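# Open the puzzle board's covers and unload all its blocks

## Task

Swing or slide every cover on the puzzle board fully open, lift each block out of the board and set it down on the table next to the board, then release it and move the gripper away. A cover or block that stays where it should only because the gripper is holding it is not counted as done.

## Robot and tools

Robot: a single six-joint Doosan M1013 arm carrying a Robotiq 2F-140 two-finger gripper. There is only one arm, so every row describes this one gripper. A leaflet page with a reference picture of the puzzle board comes with the scene (show_instructions displays it).

Frames: all targets use the scene frame. Its origin is on the table surface under the arm's base, +z is up, and +y points left when looking along +x. The base may sit slightly tilted, and the reported hand position can be off a little at long reach. On the gripper itself, the fingers extend along its +z axis and open and close along its y axis. end_effector_position is the spot between the pads when they are shut. Fingertips stick out about 33 mm past that spot when closed and 9 mm when fully open, and closing pushes them roughly 24 mm further out, so keep that clearance above a surface.

A row is 10 numbers in this order: x, y, z, qw, qx, qy, qz, position, force_limit, speed. x, y, z is an absolute target in metres; qw..qz is an absolute orientation quaternion, w first. Both are in the scene frame, not offsets. The last three are gripper commands, each from -1 to 1. position: +1 fully open (140 mm gap), about -0.8 where the pads touch, -1 closes until blocked. force_limit: roughly 14 N at -1, 60 N at 0, 107 N at +1 (for parts up to 40 mm wide). speed: pad gap rate of about 30 mm/s at -1, 140 at 0, 250 at +1. Repeat the wanted quaternion in every row; the reported one may have drifted.

execute_actions(actions): a list of actions, each a list of up to 15 rows. Each row is one control step of 1/30 s; an action lasts 15 steps (0.5 s), and a shorter table keeps its final row for the remaining steps. An empty list just reports state and images. An action is rejected if its target lies over 0.6 m from the gripper's starting position along any gripper axis; if any action is malformed or the first one fails that test against the last reported state, nothing in the call runs. Each step the commanded pose is clipped to within 70 mm and 16 degrees of the measured pose, and afterwards the arm goes no further than the last clipped pose, so a far target needs several actions. If position and orientation cannot both be met, position wins.

move(target, speed, stop_force, blocking): target is one row as above (absolute pose; finger values are sent at the start). The gripper follows a straight path lasting 0.5 to 10 s, taking the shorter rotation; it may lag, stray or overshoot speed, and it does not slow for obstacles. speed is in m/s, 0.002 to 0.5, default 0.25; rotation is capped at twice that in rad/s. stop_force (optional, N, 20 to 80) ends the path when the arm's estimated push against the motion rises by that amount for two steps; the gripper then backs to where it was two steps earlier and holds. It is judged along the line to the target in the gripper's starting axes, so do not rely on it during rotating moves; leave it off when pulling away from something you press on. It is refused in the first 0.2 s of the scene, near stretched-out poses, and with blocking=false. Use it with a very low speed; contact can still spike. blocking=false returns after 0.5 s while motion continues; then use wait or stop before sending more. The result adds a move: line with the ending (done, off_target, moving, held, fault, contact) and limits (paced = pose was clipped; held = a check blocked some steps), plus distance from target.

wait(seconds): 0 to 10, lets the scene run holding the last command. stop(): brakes a running move; fingers keep going. zoom_image(camera, region): camera is cam_head_left, cam_head_right or cam_wrist; region is [x0, y0, x1, y1] in pixels from the top-left, at most 504 by 504. Images are 504x504 for both head cameras and 616x616 for cam_wrist. read_manual(section) returns licence texts, default "licences". finished_scene(scene) closes the given scene number permanently; the goal must already hold.

Results: a state line with gripper position (m), quaternion (wxyz) and velocities (m/s, rad/s); Hand target, the pose the controller is now heading for; joint positions and joint torques (offset and noisy); object_status: 0 moving, 1 blocked while opening, 2 blocked while closing (a grip), 3 reached the command or pads met; position_measured in counts, 3 open to 230 pads touching, not linear. Actions calls also list step positions, with HELD where a row was held back. "pose unreachable" means the clearance check (which treats the mounting post as arm) altered or blocked the command. Joint ranges (rad): waist and shoulder ±6.283, elbow ±2.792, the three wrist joints ±6.283.

Gripping: close with position -1 and confirm object_status 2. Stopped fingers stay put until the position number changes by 0.01 or more. To squeeze harder, raise force_limit and switch position between -1 and -0.98.

Avoid: the arm is stiff, so commanding even slightly past a firm contact can fault it. A joint torque reaching its load limit (waist, shoulder 323; elbow 152; wrist joints 42.7 N m, held weight included) or an outside force of 144 N anywhere halts the arm for 10 s and drops the rest of the call. MOTOR HOT warns before an over-temperature stop. Brief tugs may hit a held part or shove loose items. Never push or drop anything off the table, and avoid drops, slips, slams and hard pushes.

Each tool is called after "Call:" as name([rows], argument=value, ...), one row to a line, values as JSON.

Reference images:

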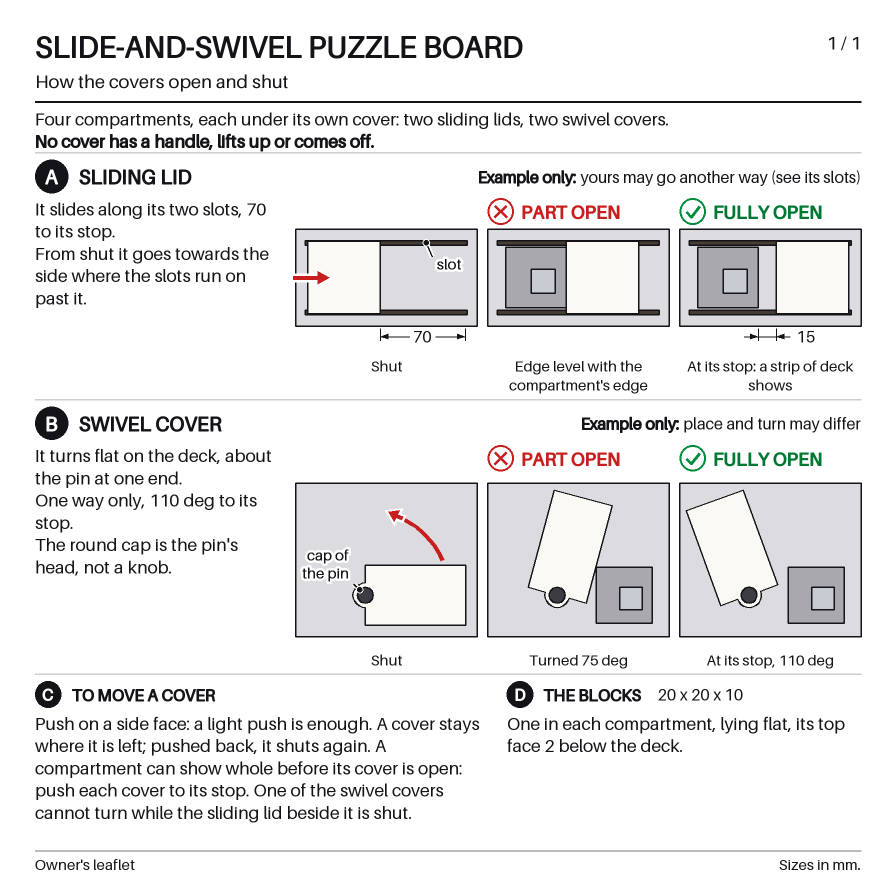

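## Session

Call:
execute_actions(actions=[])

Scene clock: 0.00 s.
end_effector_position=(+0.2703, +0.3846, +0.3041) position_measured=3 object_status=3 end_effector_quat_wxyz=(+0.273, +0.320, +0.805, -0.418) end_effector_velocity=(-0.001, -0.000, -0.000) end_effector_angular_velocity=(-0.002, +0.001, +0.001)
Joint positions: [ 1.201  0.381  1.763 -0.51   1.923  0.457]
Joint velocities: [ 0.001 -0.     0.001  0.     0.    -0.001]
Joint torques (N m, as the joint torque sensors report them, + toward a larger angle): no reading
Hand target: +0.270, +0.385, +0.304; +0.273, +0.320, +0.805, -0.418

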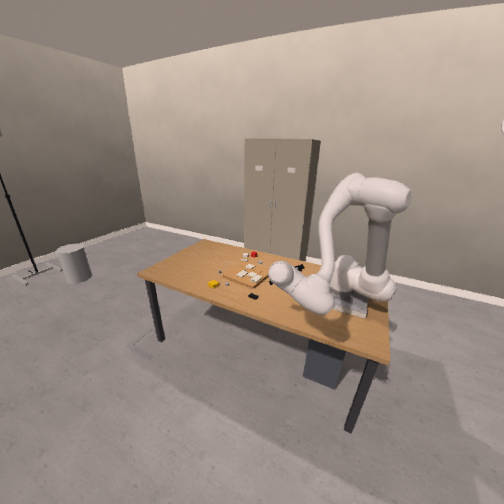

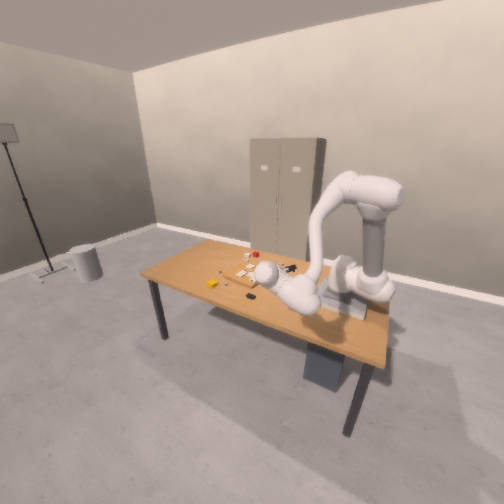

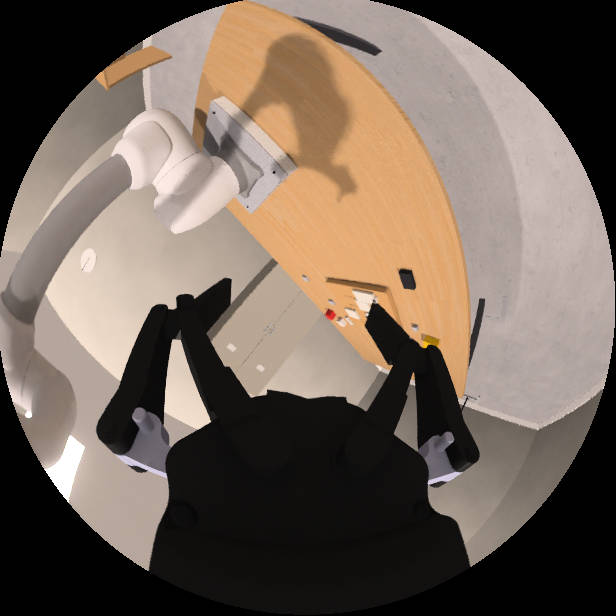

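Call:
move(target=[0.6,0,0.3,0,1,0,0,1,0,0])

Scene clock: 5.37 s.
end_effector_position=(+0.6006, +0.0000, +0.3000) position_measured=3 object_status=3 end_effector_quat_wxyz=(-0.000, +1.000, -0.000, -0.001) end_effector_velocity=(-0.001, +0.001, -0.001) end_effector_angular_velocity=(+0.000, +0.002, +0.002)
Joint positions: [-0.064  0.12   1.783 -0.002  1.245  1.516]
Joint velocities: [ 0.001 -0.     0.002  0.     0.001 -0.001]
Joint torques (N m, as the joint torque sensors report them, + toward a larger angle): [ -2.16 -48.07 -37.18   4.17   0.     0.46]
Hand target: +0.601, +0.000, +0.300; -0.000, +1.000, -0.000, -0.001
Off the commanded pose: 0.001 m, 0 deg.
move: done

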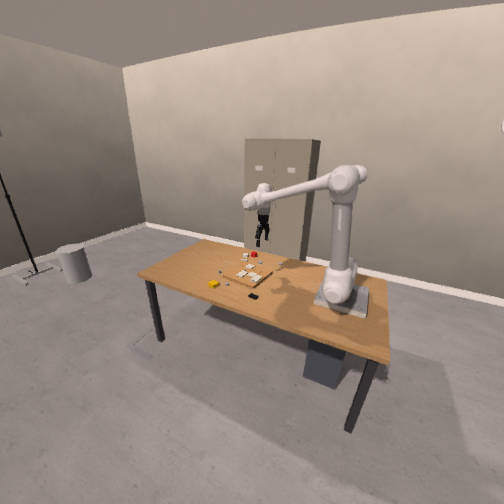

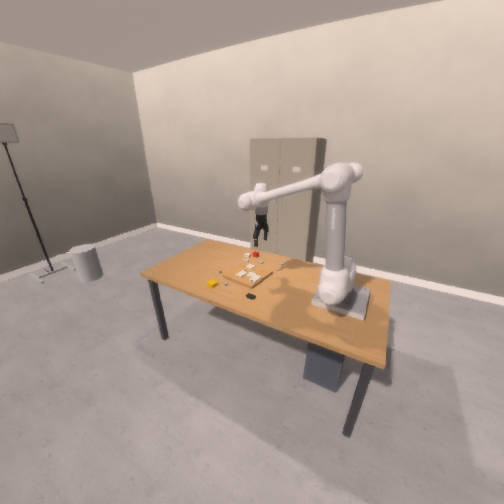

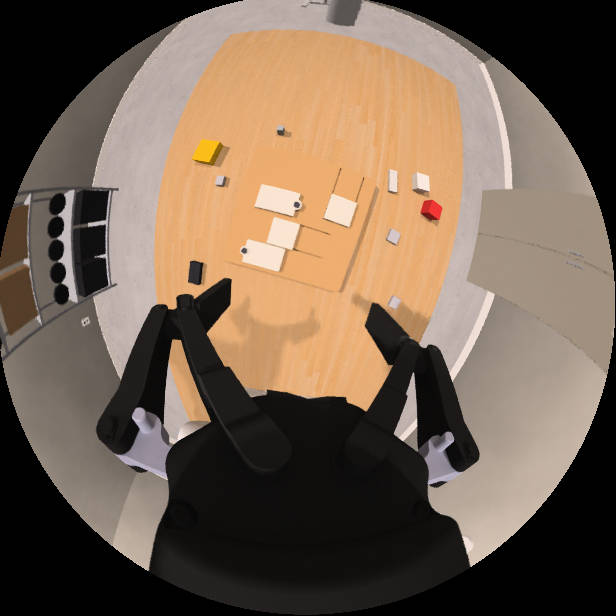

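Call:
move(target=[0.62,0,0.12,0,1,0,0,-1,0,0])

Call:
zoom_image(camera="cam_wrist", region=[130,40,480,390])

Call:
zoom_image(camera="cam_head_left", region=[200,230,300,310])

Scene clock: 6.73 s.
end_effector_position=(+0.6199, +0.0000, +0.1199) position_measured=233 object_status=3 end_effector_quat_wxyz=(+0.000, +1.000, -0.000, -0.000) end_effector_velocity=(+0.000, +0.000, +0.000) end_effector_angular_velocity=(-0.000, -0.000, -0.001)
Joint positions: [-0.062  0.29   1.936 -0.003  0.92   1.518]
Joint velocities: [ 0.     0.    -0.001 -0.     0.     0.001]
Joint torques (N m, as the joint torque sensors report them, + toward a larger angle): [ -1.13 -59.55 -29.22   3.62   0.17   0.07]
Hand target: +0.620, +0.000, +0.120; +0.000, +1.000, -0.000, -0.000
Off the commanded pose: 0.000 m, 0 deg.
move: done

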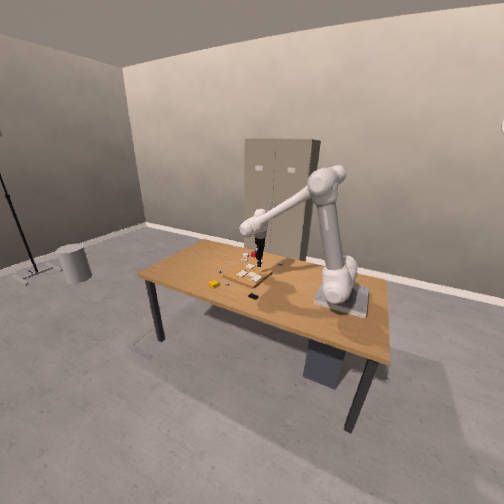

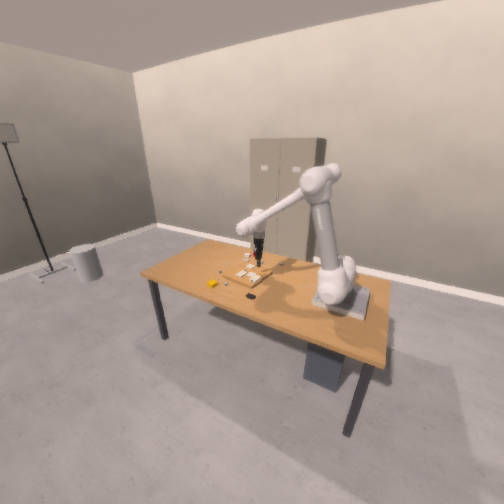

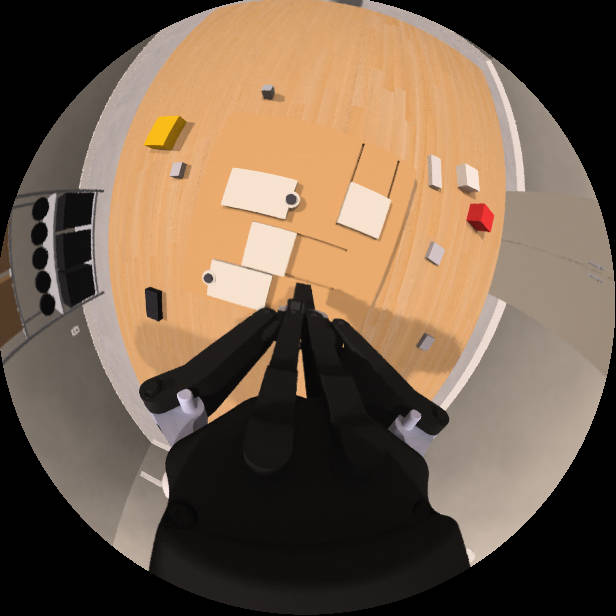

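Region (130, 40, 480, 390) of cam_wrist's 616x616 image, scaled by 1.440, with more detail than that image has.

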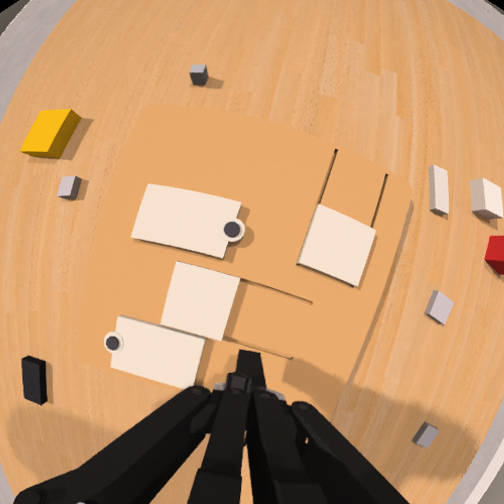

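Region (200, 230, 300, 310) of cam_head_left's 504x504 image, scaled by 5.040, with more detail than that image has; it fills the top 403 rows of this view, and the rest is white.

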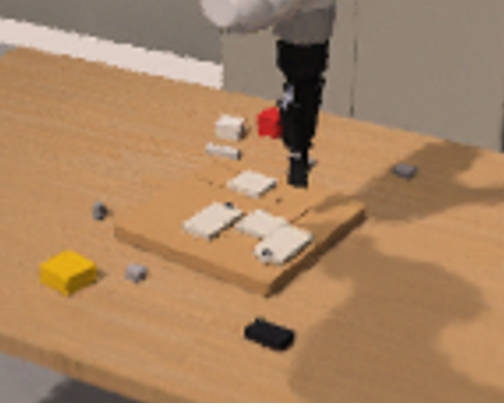

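Call:
move(target=[0.64,-0.03,0.075,0,0.998,-0.061,0,-1,0,0])

Call:
move(target=[0.64,-0.03,0.045,0,0.998,-0.061,0,-1,0,0], speed=0.004, stop_force=20)

Call:
zoom_image(camera="cam_wrist", region=[130,40,480,390])

Scene clock: 7.63 s.
end_effector_position=(+0.6400, -0.0300, +0.0750) position_measured=233 object_status=3 end_effector_quat_wxyz=(-0.000, +0.998, -0.061, +0.000) end_effector_velocity=(-0.000, +0.000, -0.001) end_effector_angular_velocity=(-0.000, +0.001, -0.001)
Joint positions: [-0.107  0.367  1.928 -0.003  0.851  1.596]
Joint velocities: [ 0.     0.001  0.    -0.    -0.     0.001]
Joint torques (N m, as the joint torque sensors report them, + toward a larger angle): [ -1.29 -65.92 -28.9    3.16   0.03   0.19]
Hand target: +0.640, -0.030, +0.075; -0.000, +0.998, -0.061, +0.000
Off the commanded pose: 0.000 m, 0 deg.
move: done

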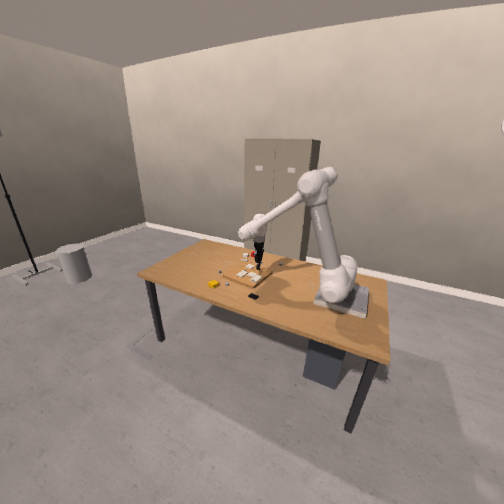

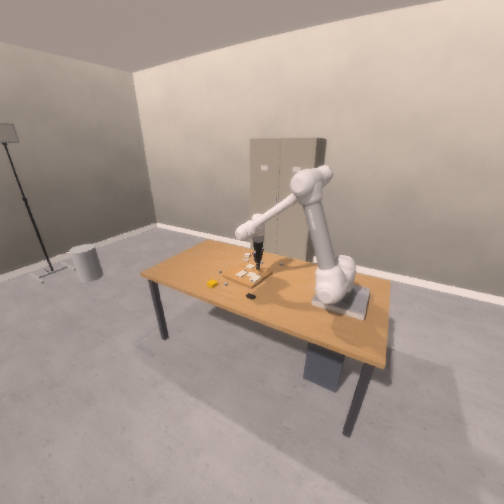

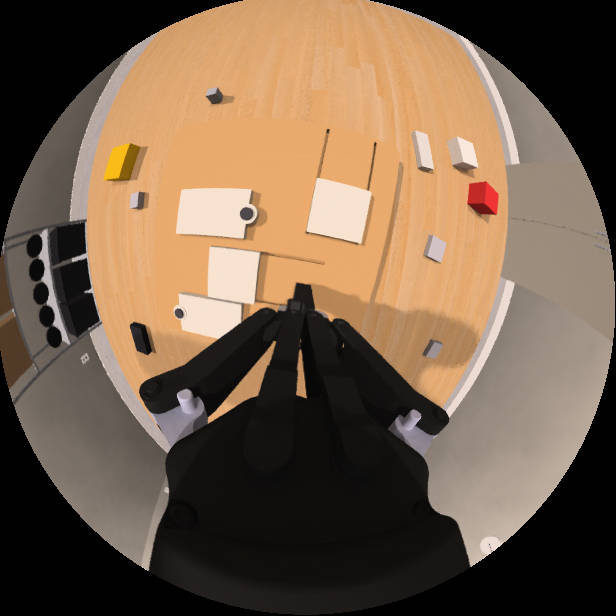

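Scene clock: 12.53 s.
end_effector_position=(+0.6400, -0.0300, +0.0567) position_measured=233 object_status=3 end_effector_quat_wxyz=(-0.000, +0.998, -0.061, +0.000) end_effector_velocity=(-0.001, +0.000, -0.000) end_effector_angular_velocity=(+0.000, +0.002, +0.000)
Joint positions: [-0.108  0.388  1.939 -0.003  0.819  1.596]
Joint velocities: [-0.    -0.001  0.001  0.     0.001 -0.   ]
Joint torques (N m, as the joint torque sensors report them, + toward a larger angle): [ -2.18 -44.31 -19.44   3.13  -2.31   0.43]
Hand target: +0.640, -0.030, +0.057; -0.000, +0.998, -0.061, +0.000
Off the commanded pose: 0.012 m, 0 deg.
move: contact

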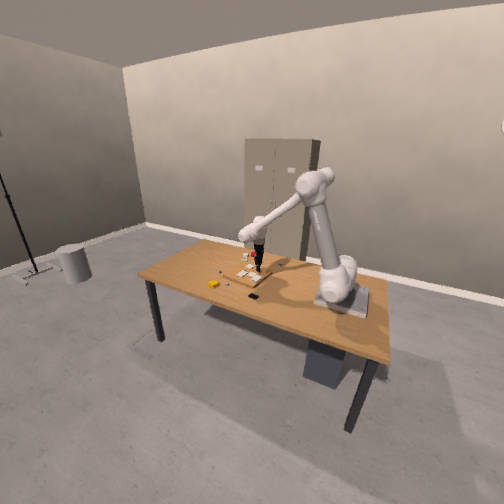

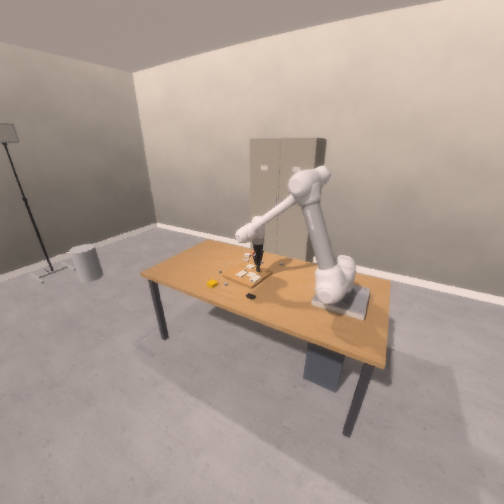

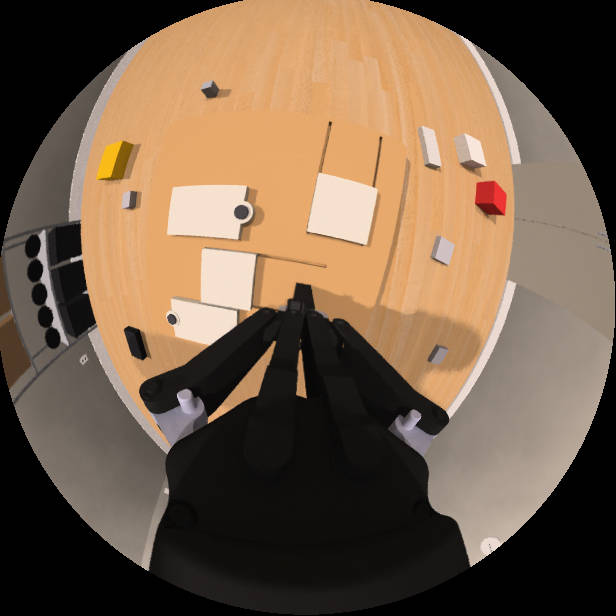

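Region (130, 40, 480, 390) of cam_wrist's 616x616 image, scaled by 1.440, with more detail than that image has.

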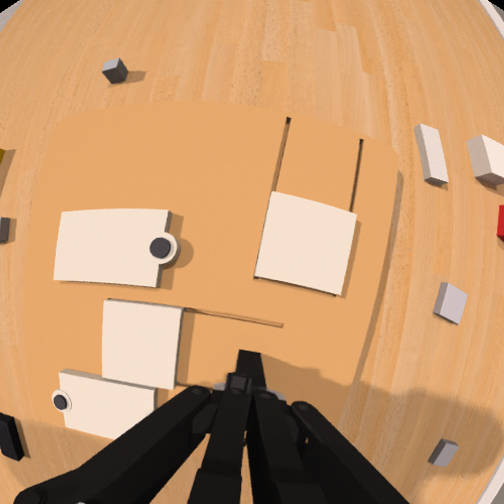

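Call:
move(target=[0.64,-0.03,0.06,0,0.998,-0.061,0,-1,0,0])

Call:
move(target=[0.66,-0.06,0.06,0,0.998,-0.061,0,-1,0,0])

Call:
move(target=[0.744,-0.07,0.06,0,0.998,-0.061,0,-1,0,0], speed=0.04)

Call:
move(target=[0.77,-0.073,0.06,0,0.998,-0.061,0,-1,0,0], speed=0.004, stop_force=20)

Call:
move(target=[0.74,-0.07,0.085,0,0.998,-0.061,0,-1,0,0])

Call:
move(target=[0.663,0.094,0.08,0,0.998,-0.061,0,-1,0,0])

Scene clock: 14.70 s.
end_effector_position=(+0.6400, -0.0300, +0.0600) position_measured=233 object_status=3 end_effector_quat_wxyz=(+0.000, +0.998, -0.061, -0.000) end_effector_velocity=(+0.001, -0.000, +0.001) end_effector_angular_velocity=(+0.000, -0.001, +0.000)
Joint positions: [-0.108  0.384  1.937 -0.003  0.825  1.596]
Joint velocities: [-0.001  0.    -0.001  0.     0.    -0.001]
Joint torques (N m, as the joint torque sensors report them, + toward a larger angle): [ -2.26 -63.46 -28.61   3.24   0.03   0.02]
Hand target: +0.640, -0.030, +0.060; -0.000, +0.998, -0.061, +0.000
Off the commanded pose: 0.000 m, 0 deg.
move: done

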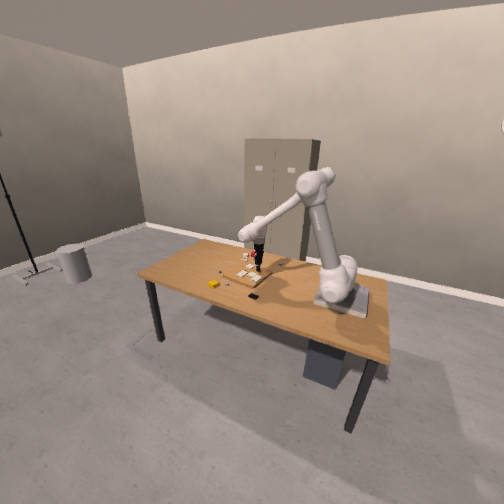

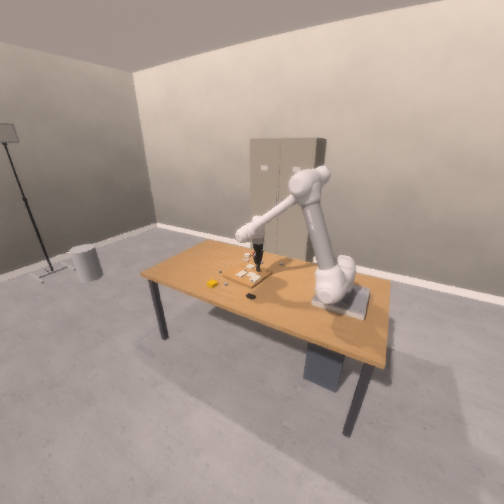

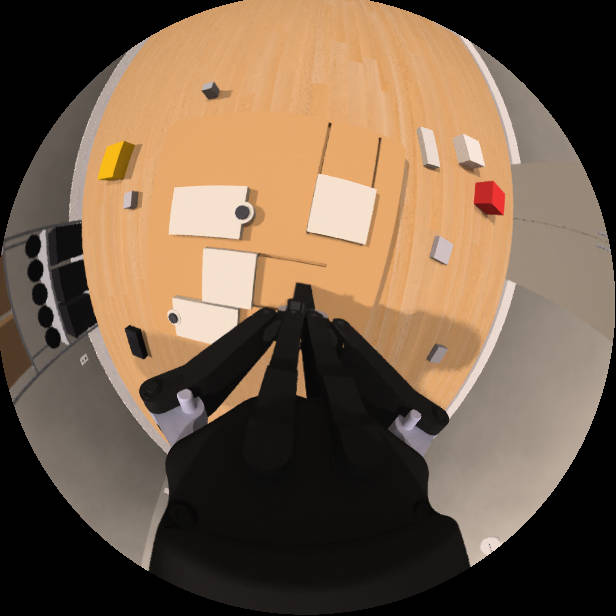

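Scene clock: 15.40 s.
end_effector_position=(+0.6600, -0.0600, +0.0600) position_measured=233 object_status=3 end_effector_quat_wxyz=(+0.000, +0.998, -0.061, +0.000) end_effector_velocity=(+0.001, +0.000, +0.000) end_effector_angular_velocity=(-0.000, -0.001, +0.002)
Joint positions: [-0.149  0.412  1.893 -0.004  0.841  1.554]
Joint velocities: [ 0.     0.    -0.001  0.    -0.    -0.002]
Joint torques (N m, as the joint torque sensors report them, + toward a larger angle): [ -1.34 -70.79 -29.68   3.29   0.11   0.21]
Hand target: +0.660, -0.060, +0.060; -0.000, +0.998, -0.061, +0.000
Off the commanded pose: 0.000 m, 0 deg.
move: done

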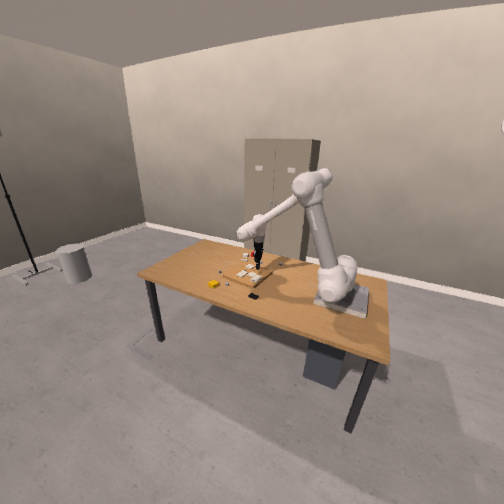

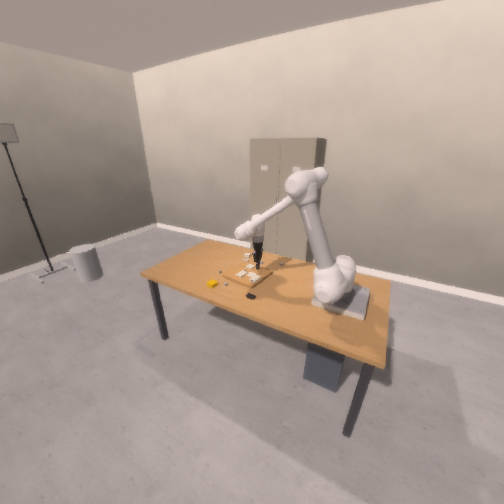

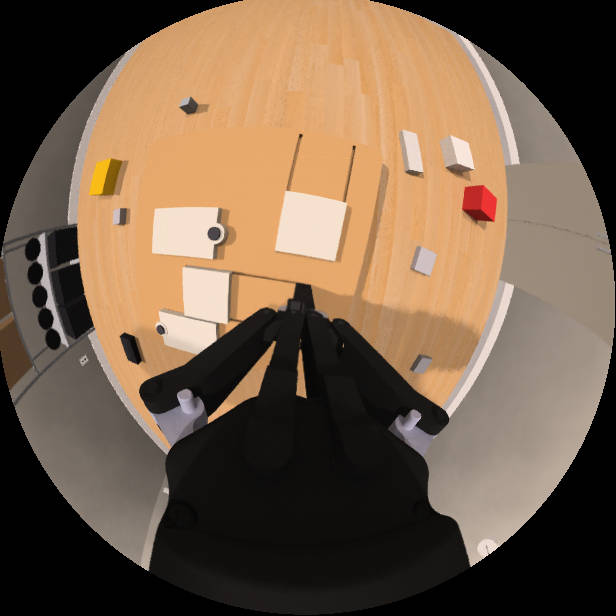

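Scene clock: 17.73 s.
end_effector_position=(+0.7440, -0.0699, +0.0599) position_measured=233 object_status=3 end_effector_quat_wxyz=(-0.000, +0.998, -0.061, -0.000) end_effector_velocity=(+0.000, +0.000, +0.000) end_effector_angular_velocity=(+0.000, -0.000, -0.002)
Joint positions: [-0.147  0.52   1.716 -0.003  0.91   1.556]
Joint velocities: [ 0.    -0.    -0.     0.     0.     0.003]
Joint torques (N m, as the joint torque sensors report them, + toward a larger angle): [ -3.32 -79.93 -31.41   3.48  -0.15   0.14]
Hand target: +0.744, -0.070, +0.060; -0.000, +0.998, -0.061, +0.000
Off the commanded pose: 0.000 m, 0 deg.
move: done

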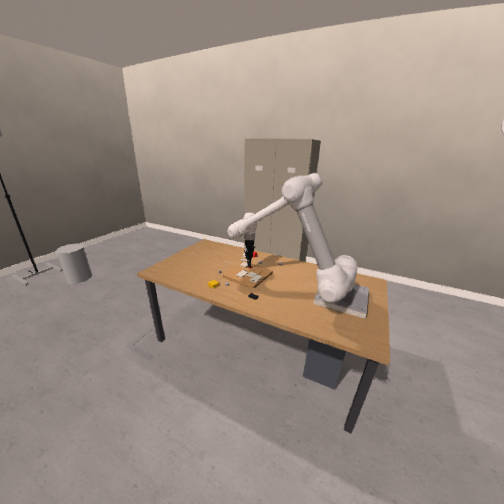

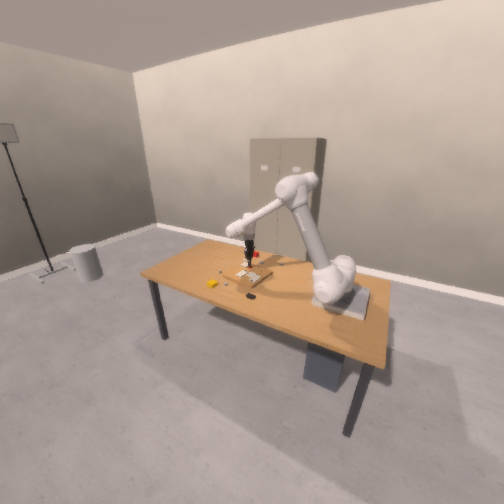

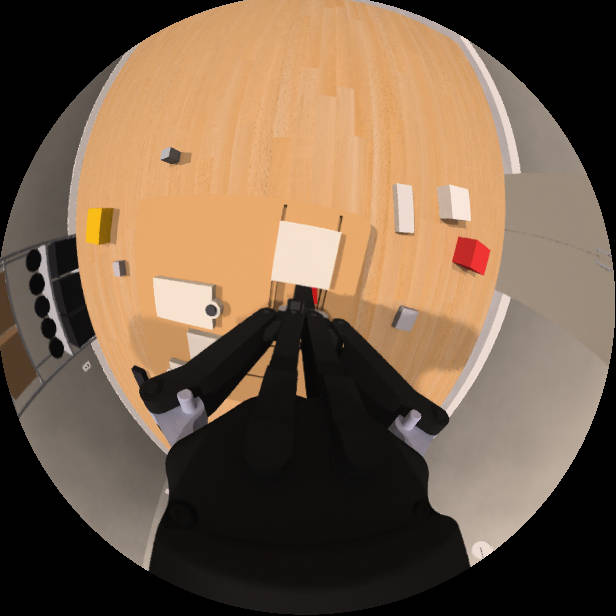

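Scene clock: 24.50 s.
end_effector_position=(+0.7700, -0.0730, +0.0600) position_measured=233 object_status=3 end_effector_quat_wxyz=(-0.000, +0.998, -0.061, -0.000) end_effector_velocity=(+0.000, +0.000, +0.000) end_effector_angular_velocity=(-0.000, -0.000, +0.001)
Joint positions: [-0.146  0.554  1.658 -0.003  0.934  1.557]
Joint velocities: [ 0.     0.    -0.001 -0.     0.    -0.   ]
Joint torques (N m, as the joint torque sensors report them, + toward a larger angle): [ -1.14 -83.95 -36.1    3.14  -2.94   0.23]
Hand target: +0.770, -0.073, +0.060; -0.000, +0.998, -0.061, +0.000
Off the commanded pose: 0.000 m, 0 deg.
move: done

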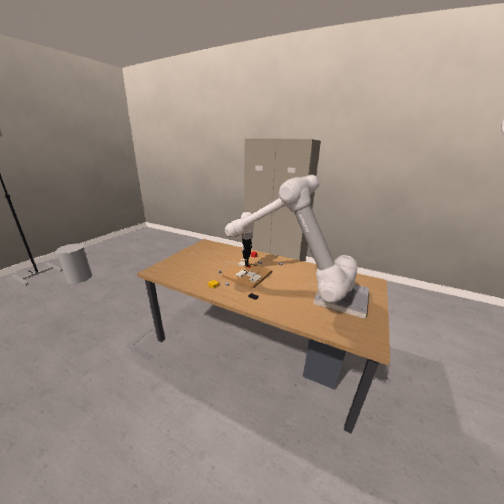

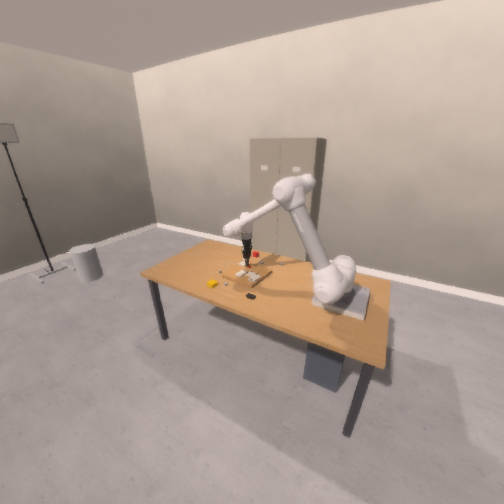

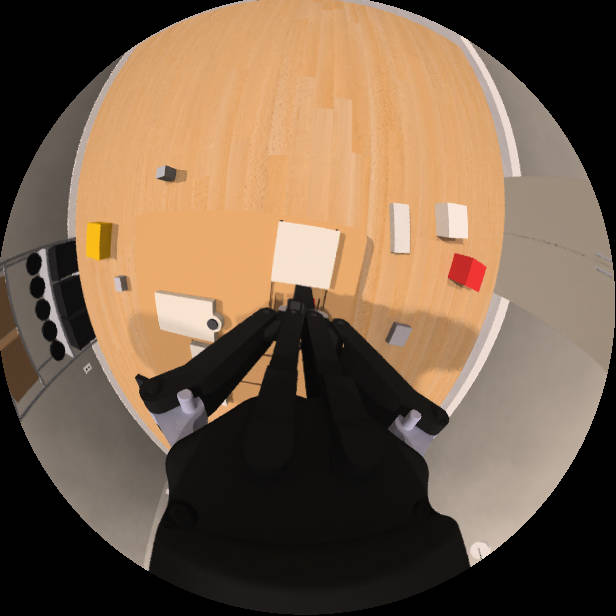

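Scene clock: 25.20 s.
end_effector_position=(+0.7400, -0.0700, +0.0850) position_measured=233 object_status=3 end_effector_quat_wxyz=(+0.000, +0.998, -0.061, -0.000) end_effector_velocity=(+0.001, +0.001, +0.001) end_effector_angular_velocity=(-0.001, -0.001, +0.001)
Joint positions: [-0.148  0.49   1.709 -0.003  0.946  1.555]
Joint velocities: [ 0.001 -0.001 -0.001 -0.     0.     0.001]
Joint torques (N m, as the joint torque sensors report them, + toward a larger angle): [ -2.21 -76.84 -31.43   3.62   0.08   0.05]
Hand target: +0.740, -0.070, +0.085; -0.000, +0.998, -0.061, +0.000
Off the commanded pose: 0.000 m, 0 deg.
move: done

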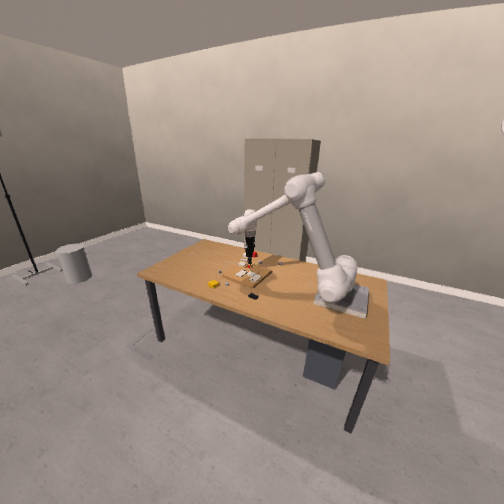

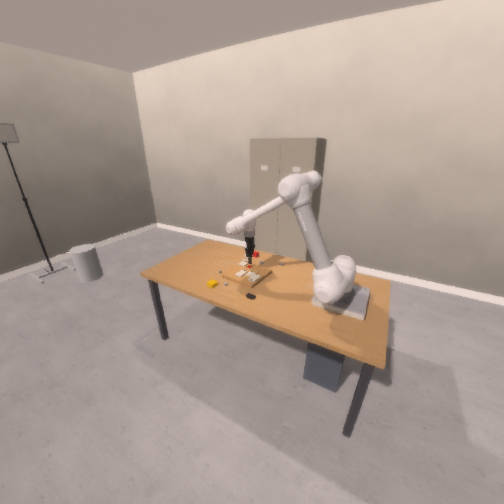

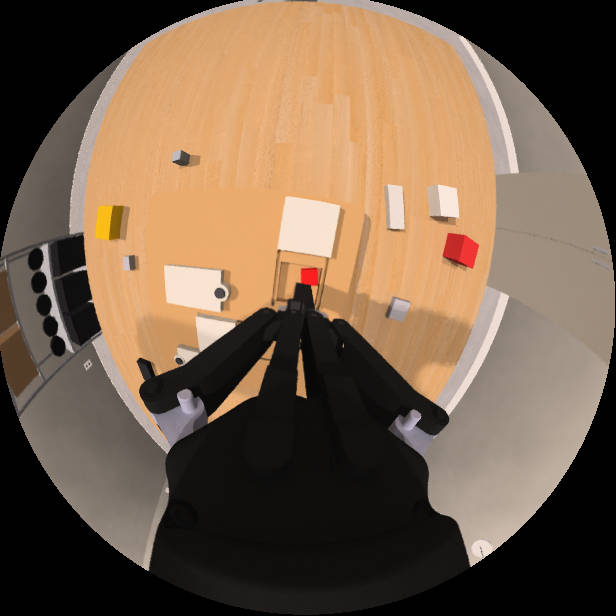

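Scene clock: 26.27 s.
end_effector_position=(+0.6629, +0.0939, +0.0801) position_measured=233 object_status=3 end_effector_quat_wxyz=(+0.000, +0.998, -0.061, -0.000) end_effector_velocity=(-0.001, +0.000, -0.001) end_effector_angular_velocity=(-0.000, +0.001, +0.003)
Joint positions: [ 0.082  0.399  1.867 -0.002  0.88   1.785]
Joint velocities: [ 0.001  0.     0.001 -0.    -0.    -0.002]
Joint torques (N m, as the joint torque sensors report them, + toward a larger angle): [ -2.06 -69.76 -29.6    3.22   0.1    0.2 ]
Hand target: +0.663, +0.094, +0.080; +0.000, +0.998, -0.061, -0.000
Off the commanded pose: 0.000 m, 0 deg.
move: done

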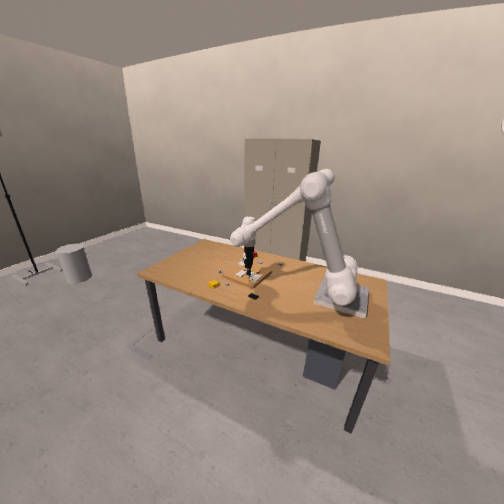

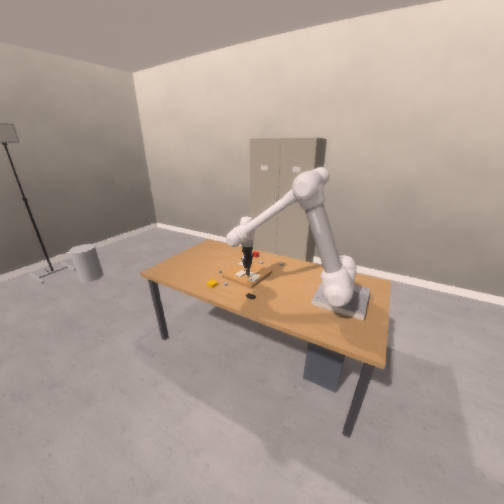

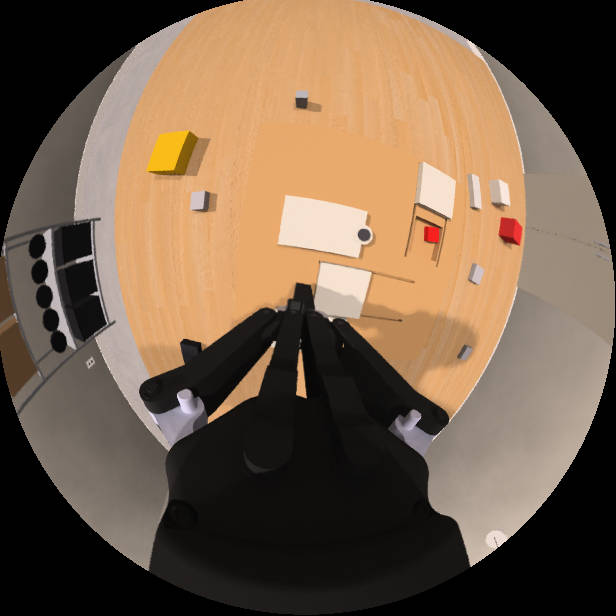

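Call:
move(target=[0.666,0.098,0.06,0,0.998,-0.061,0,-1,0,0], speed=0.05)

Call:
move(target=[0.659,0.022,0.06,0,0.998,-0.061,0,-1,0,0], speed=0.03)

Scene clock: 33.37 s.
end_effector_position=(+0.6659, +0.0980, +0.0600) position_measured=233 object_status=3 end_effector_quat_wxyz=(+0.000, +0.998, -0.061, -0.000) end_effector_velocity=(-0.001, -0.000, -0.000) end_effector_angular_velocity=(-0.000, +0.001, -0.002)
Joint positions: [ 0.088  0.426  1.872 -0.002  0.849  1.79 ]
Joint velocities: [-0.001 -0.     0.001 -0.     0.001  0.001]
Joint torques (N m, as the joint torque sensors report them, + toward a larger angle): [ -2.44 -72.29 -28.95   3.55   0.05   0.16]
Hand target: +0.666, +0.098, +0.060; +0.000, +0.998, -0.061, +0.000
Off the commanded pose: 0.000 m, 0 deg.
move: done

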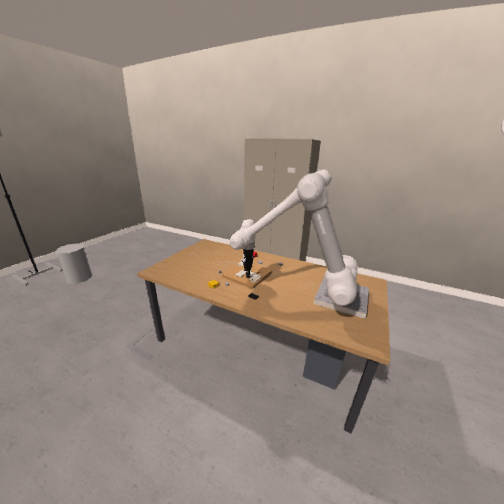

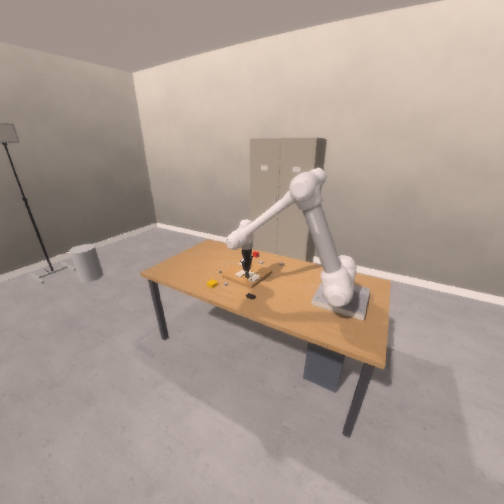

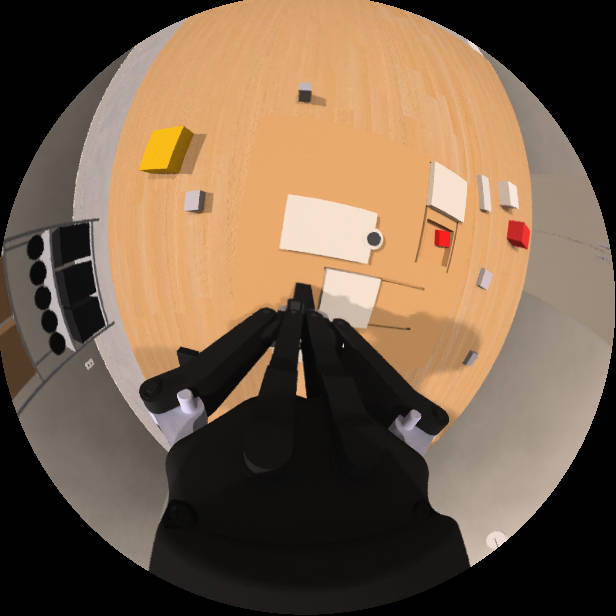

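Scene clock: 36.13 s.
end_effector_position=(+0.6591, +0.0220, +0.0600) position_measured=233 object_status=3 end_effector_quat_wxyz=(-0.000, +0.998, -0.061, +0.000) end_effector_velocity=(-0.000, -0.000, -0.000) end_effector_angular_velocity=(+0.000, +0.001, -0.002)
Joint positions: [-0.026  0.408  1.899 -0.003  0.838  1.677]
Joint velocities: [-0.     0.     0.     0.     0.001  0.001]
Joint torques (N m, as the joint torque sensors report them, + toward a larger angle): [ -2.61 -69.65 -29.29   3.3   -0.23   0.04]
Hand target: +0.659, +0.022, +0.060; -0.000, +0.998, -0.061, +0.000
Off the commanded pose: 0.000 m, 0 deg.
move: done

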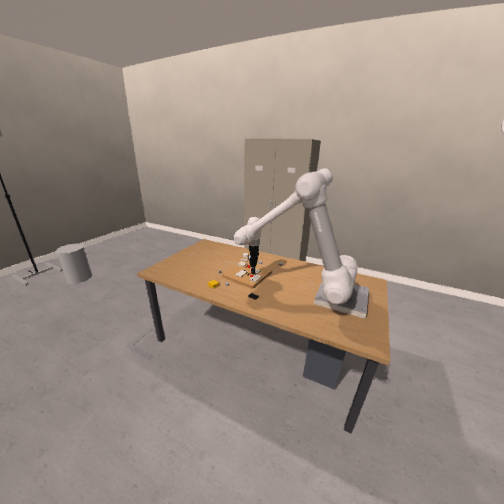

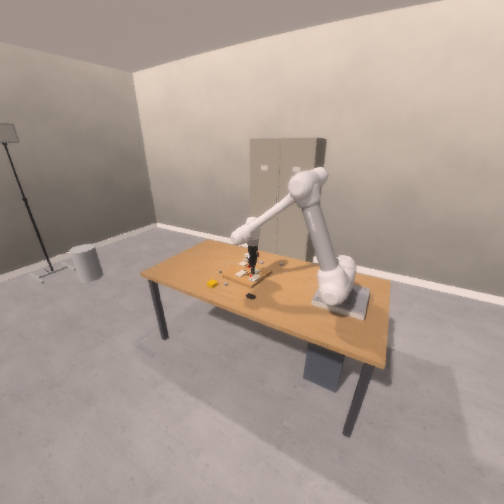

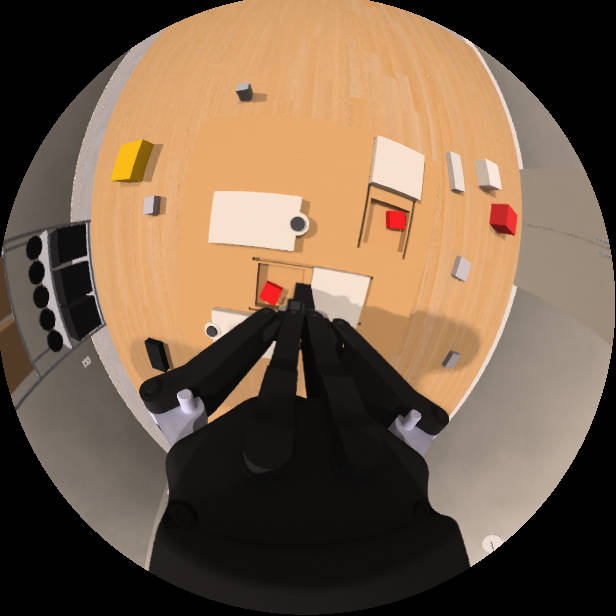

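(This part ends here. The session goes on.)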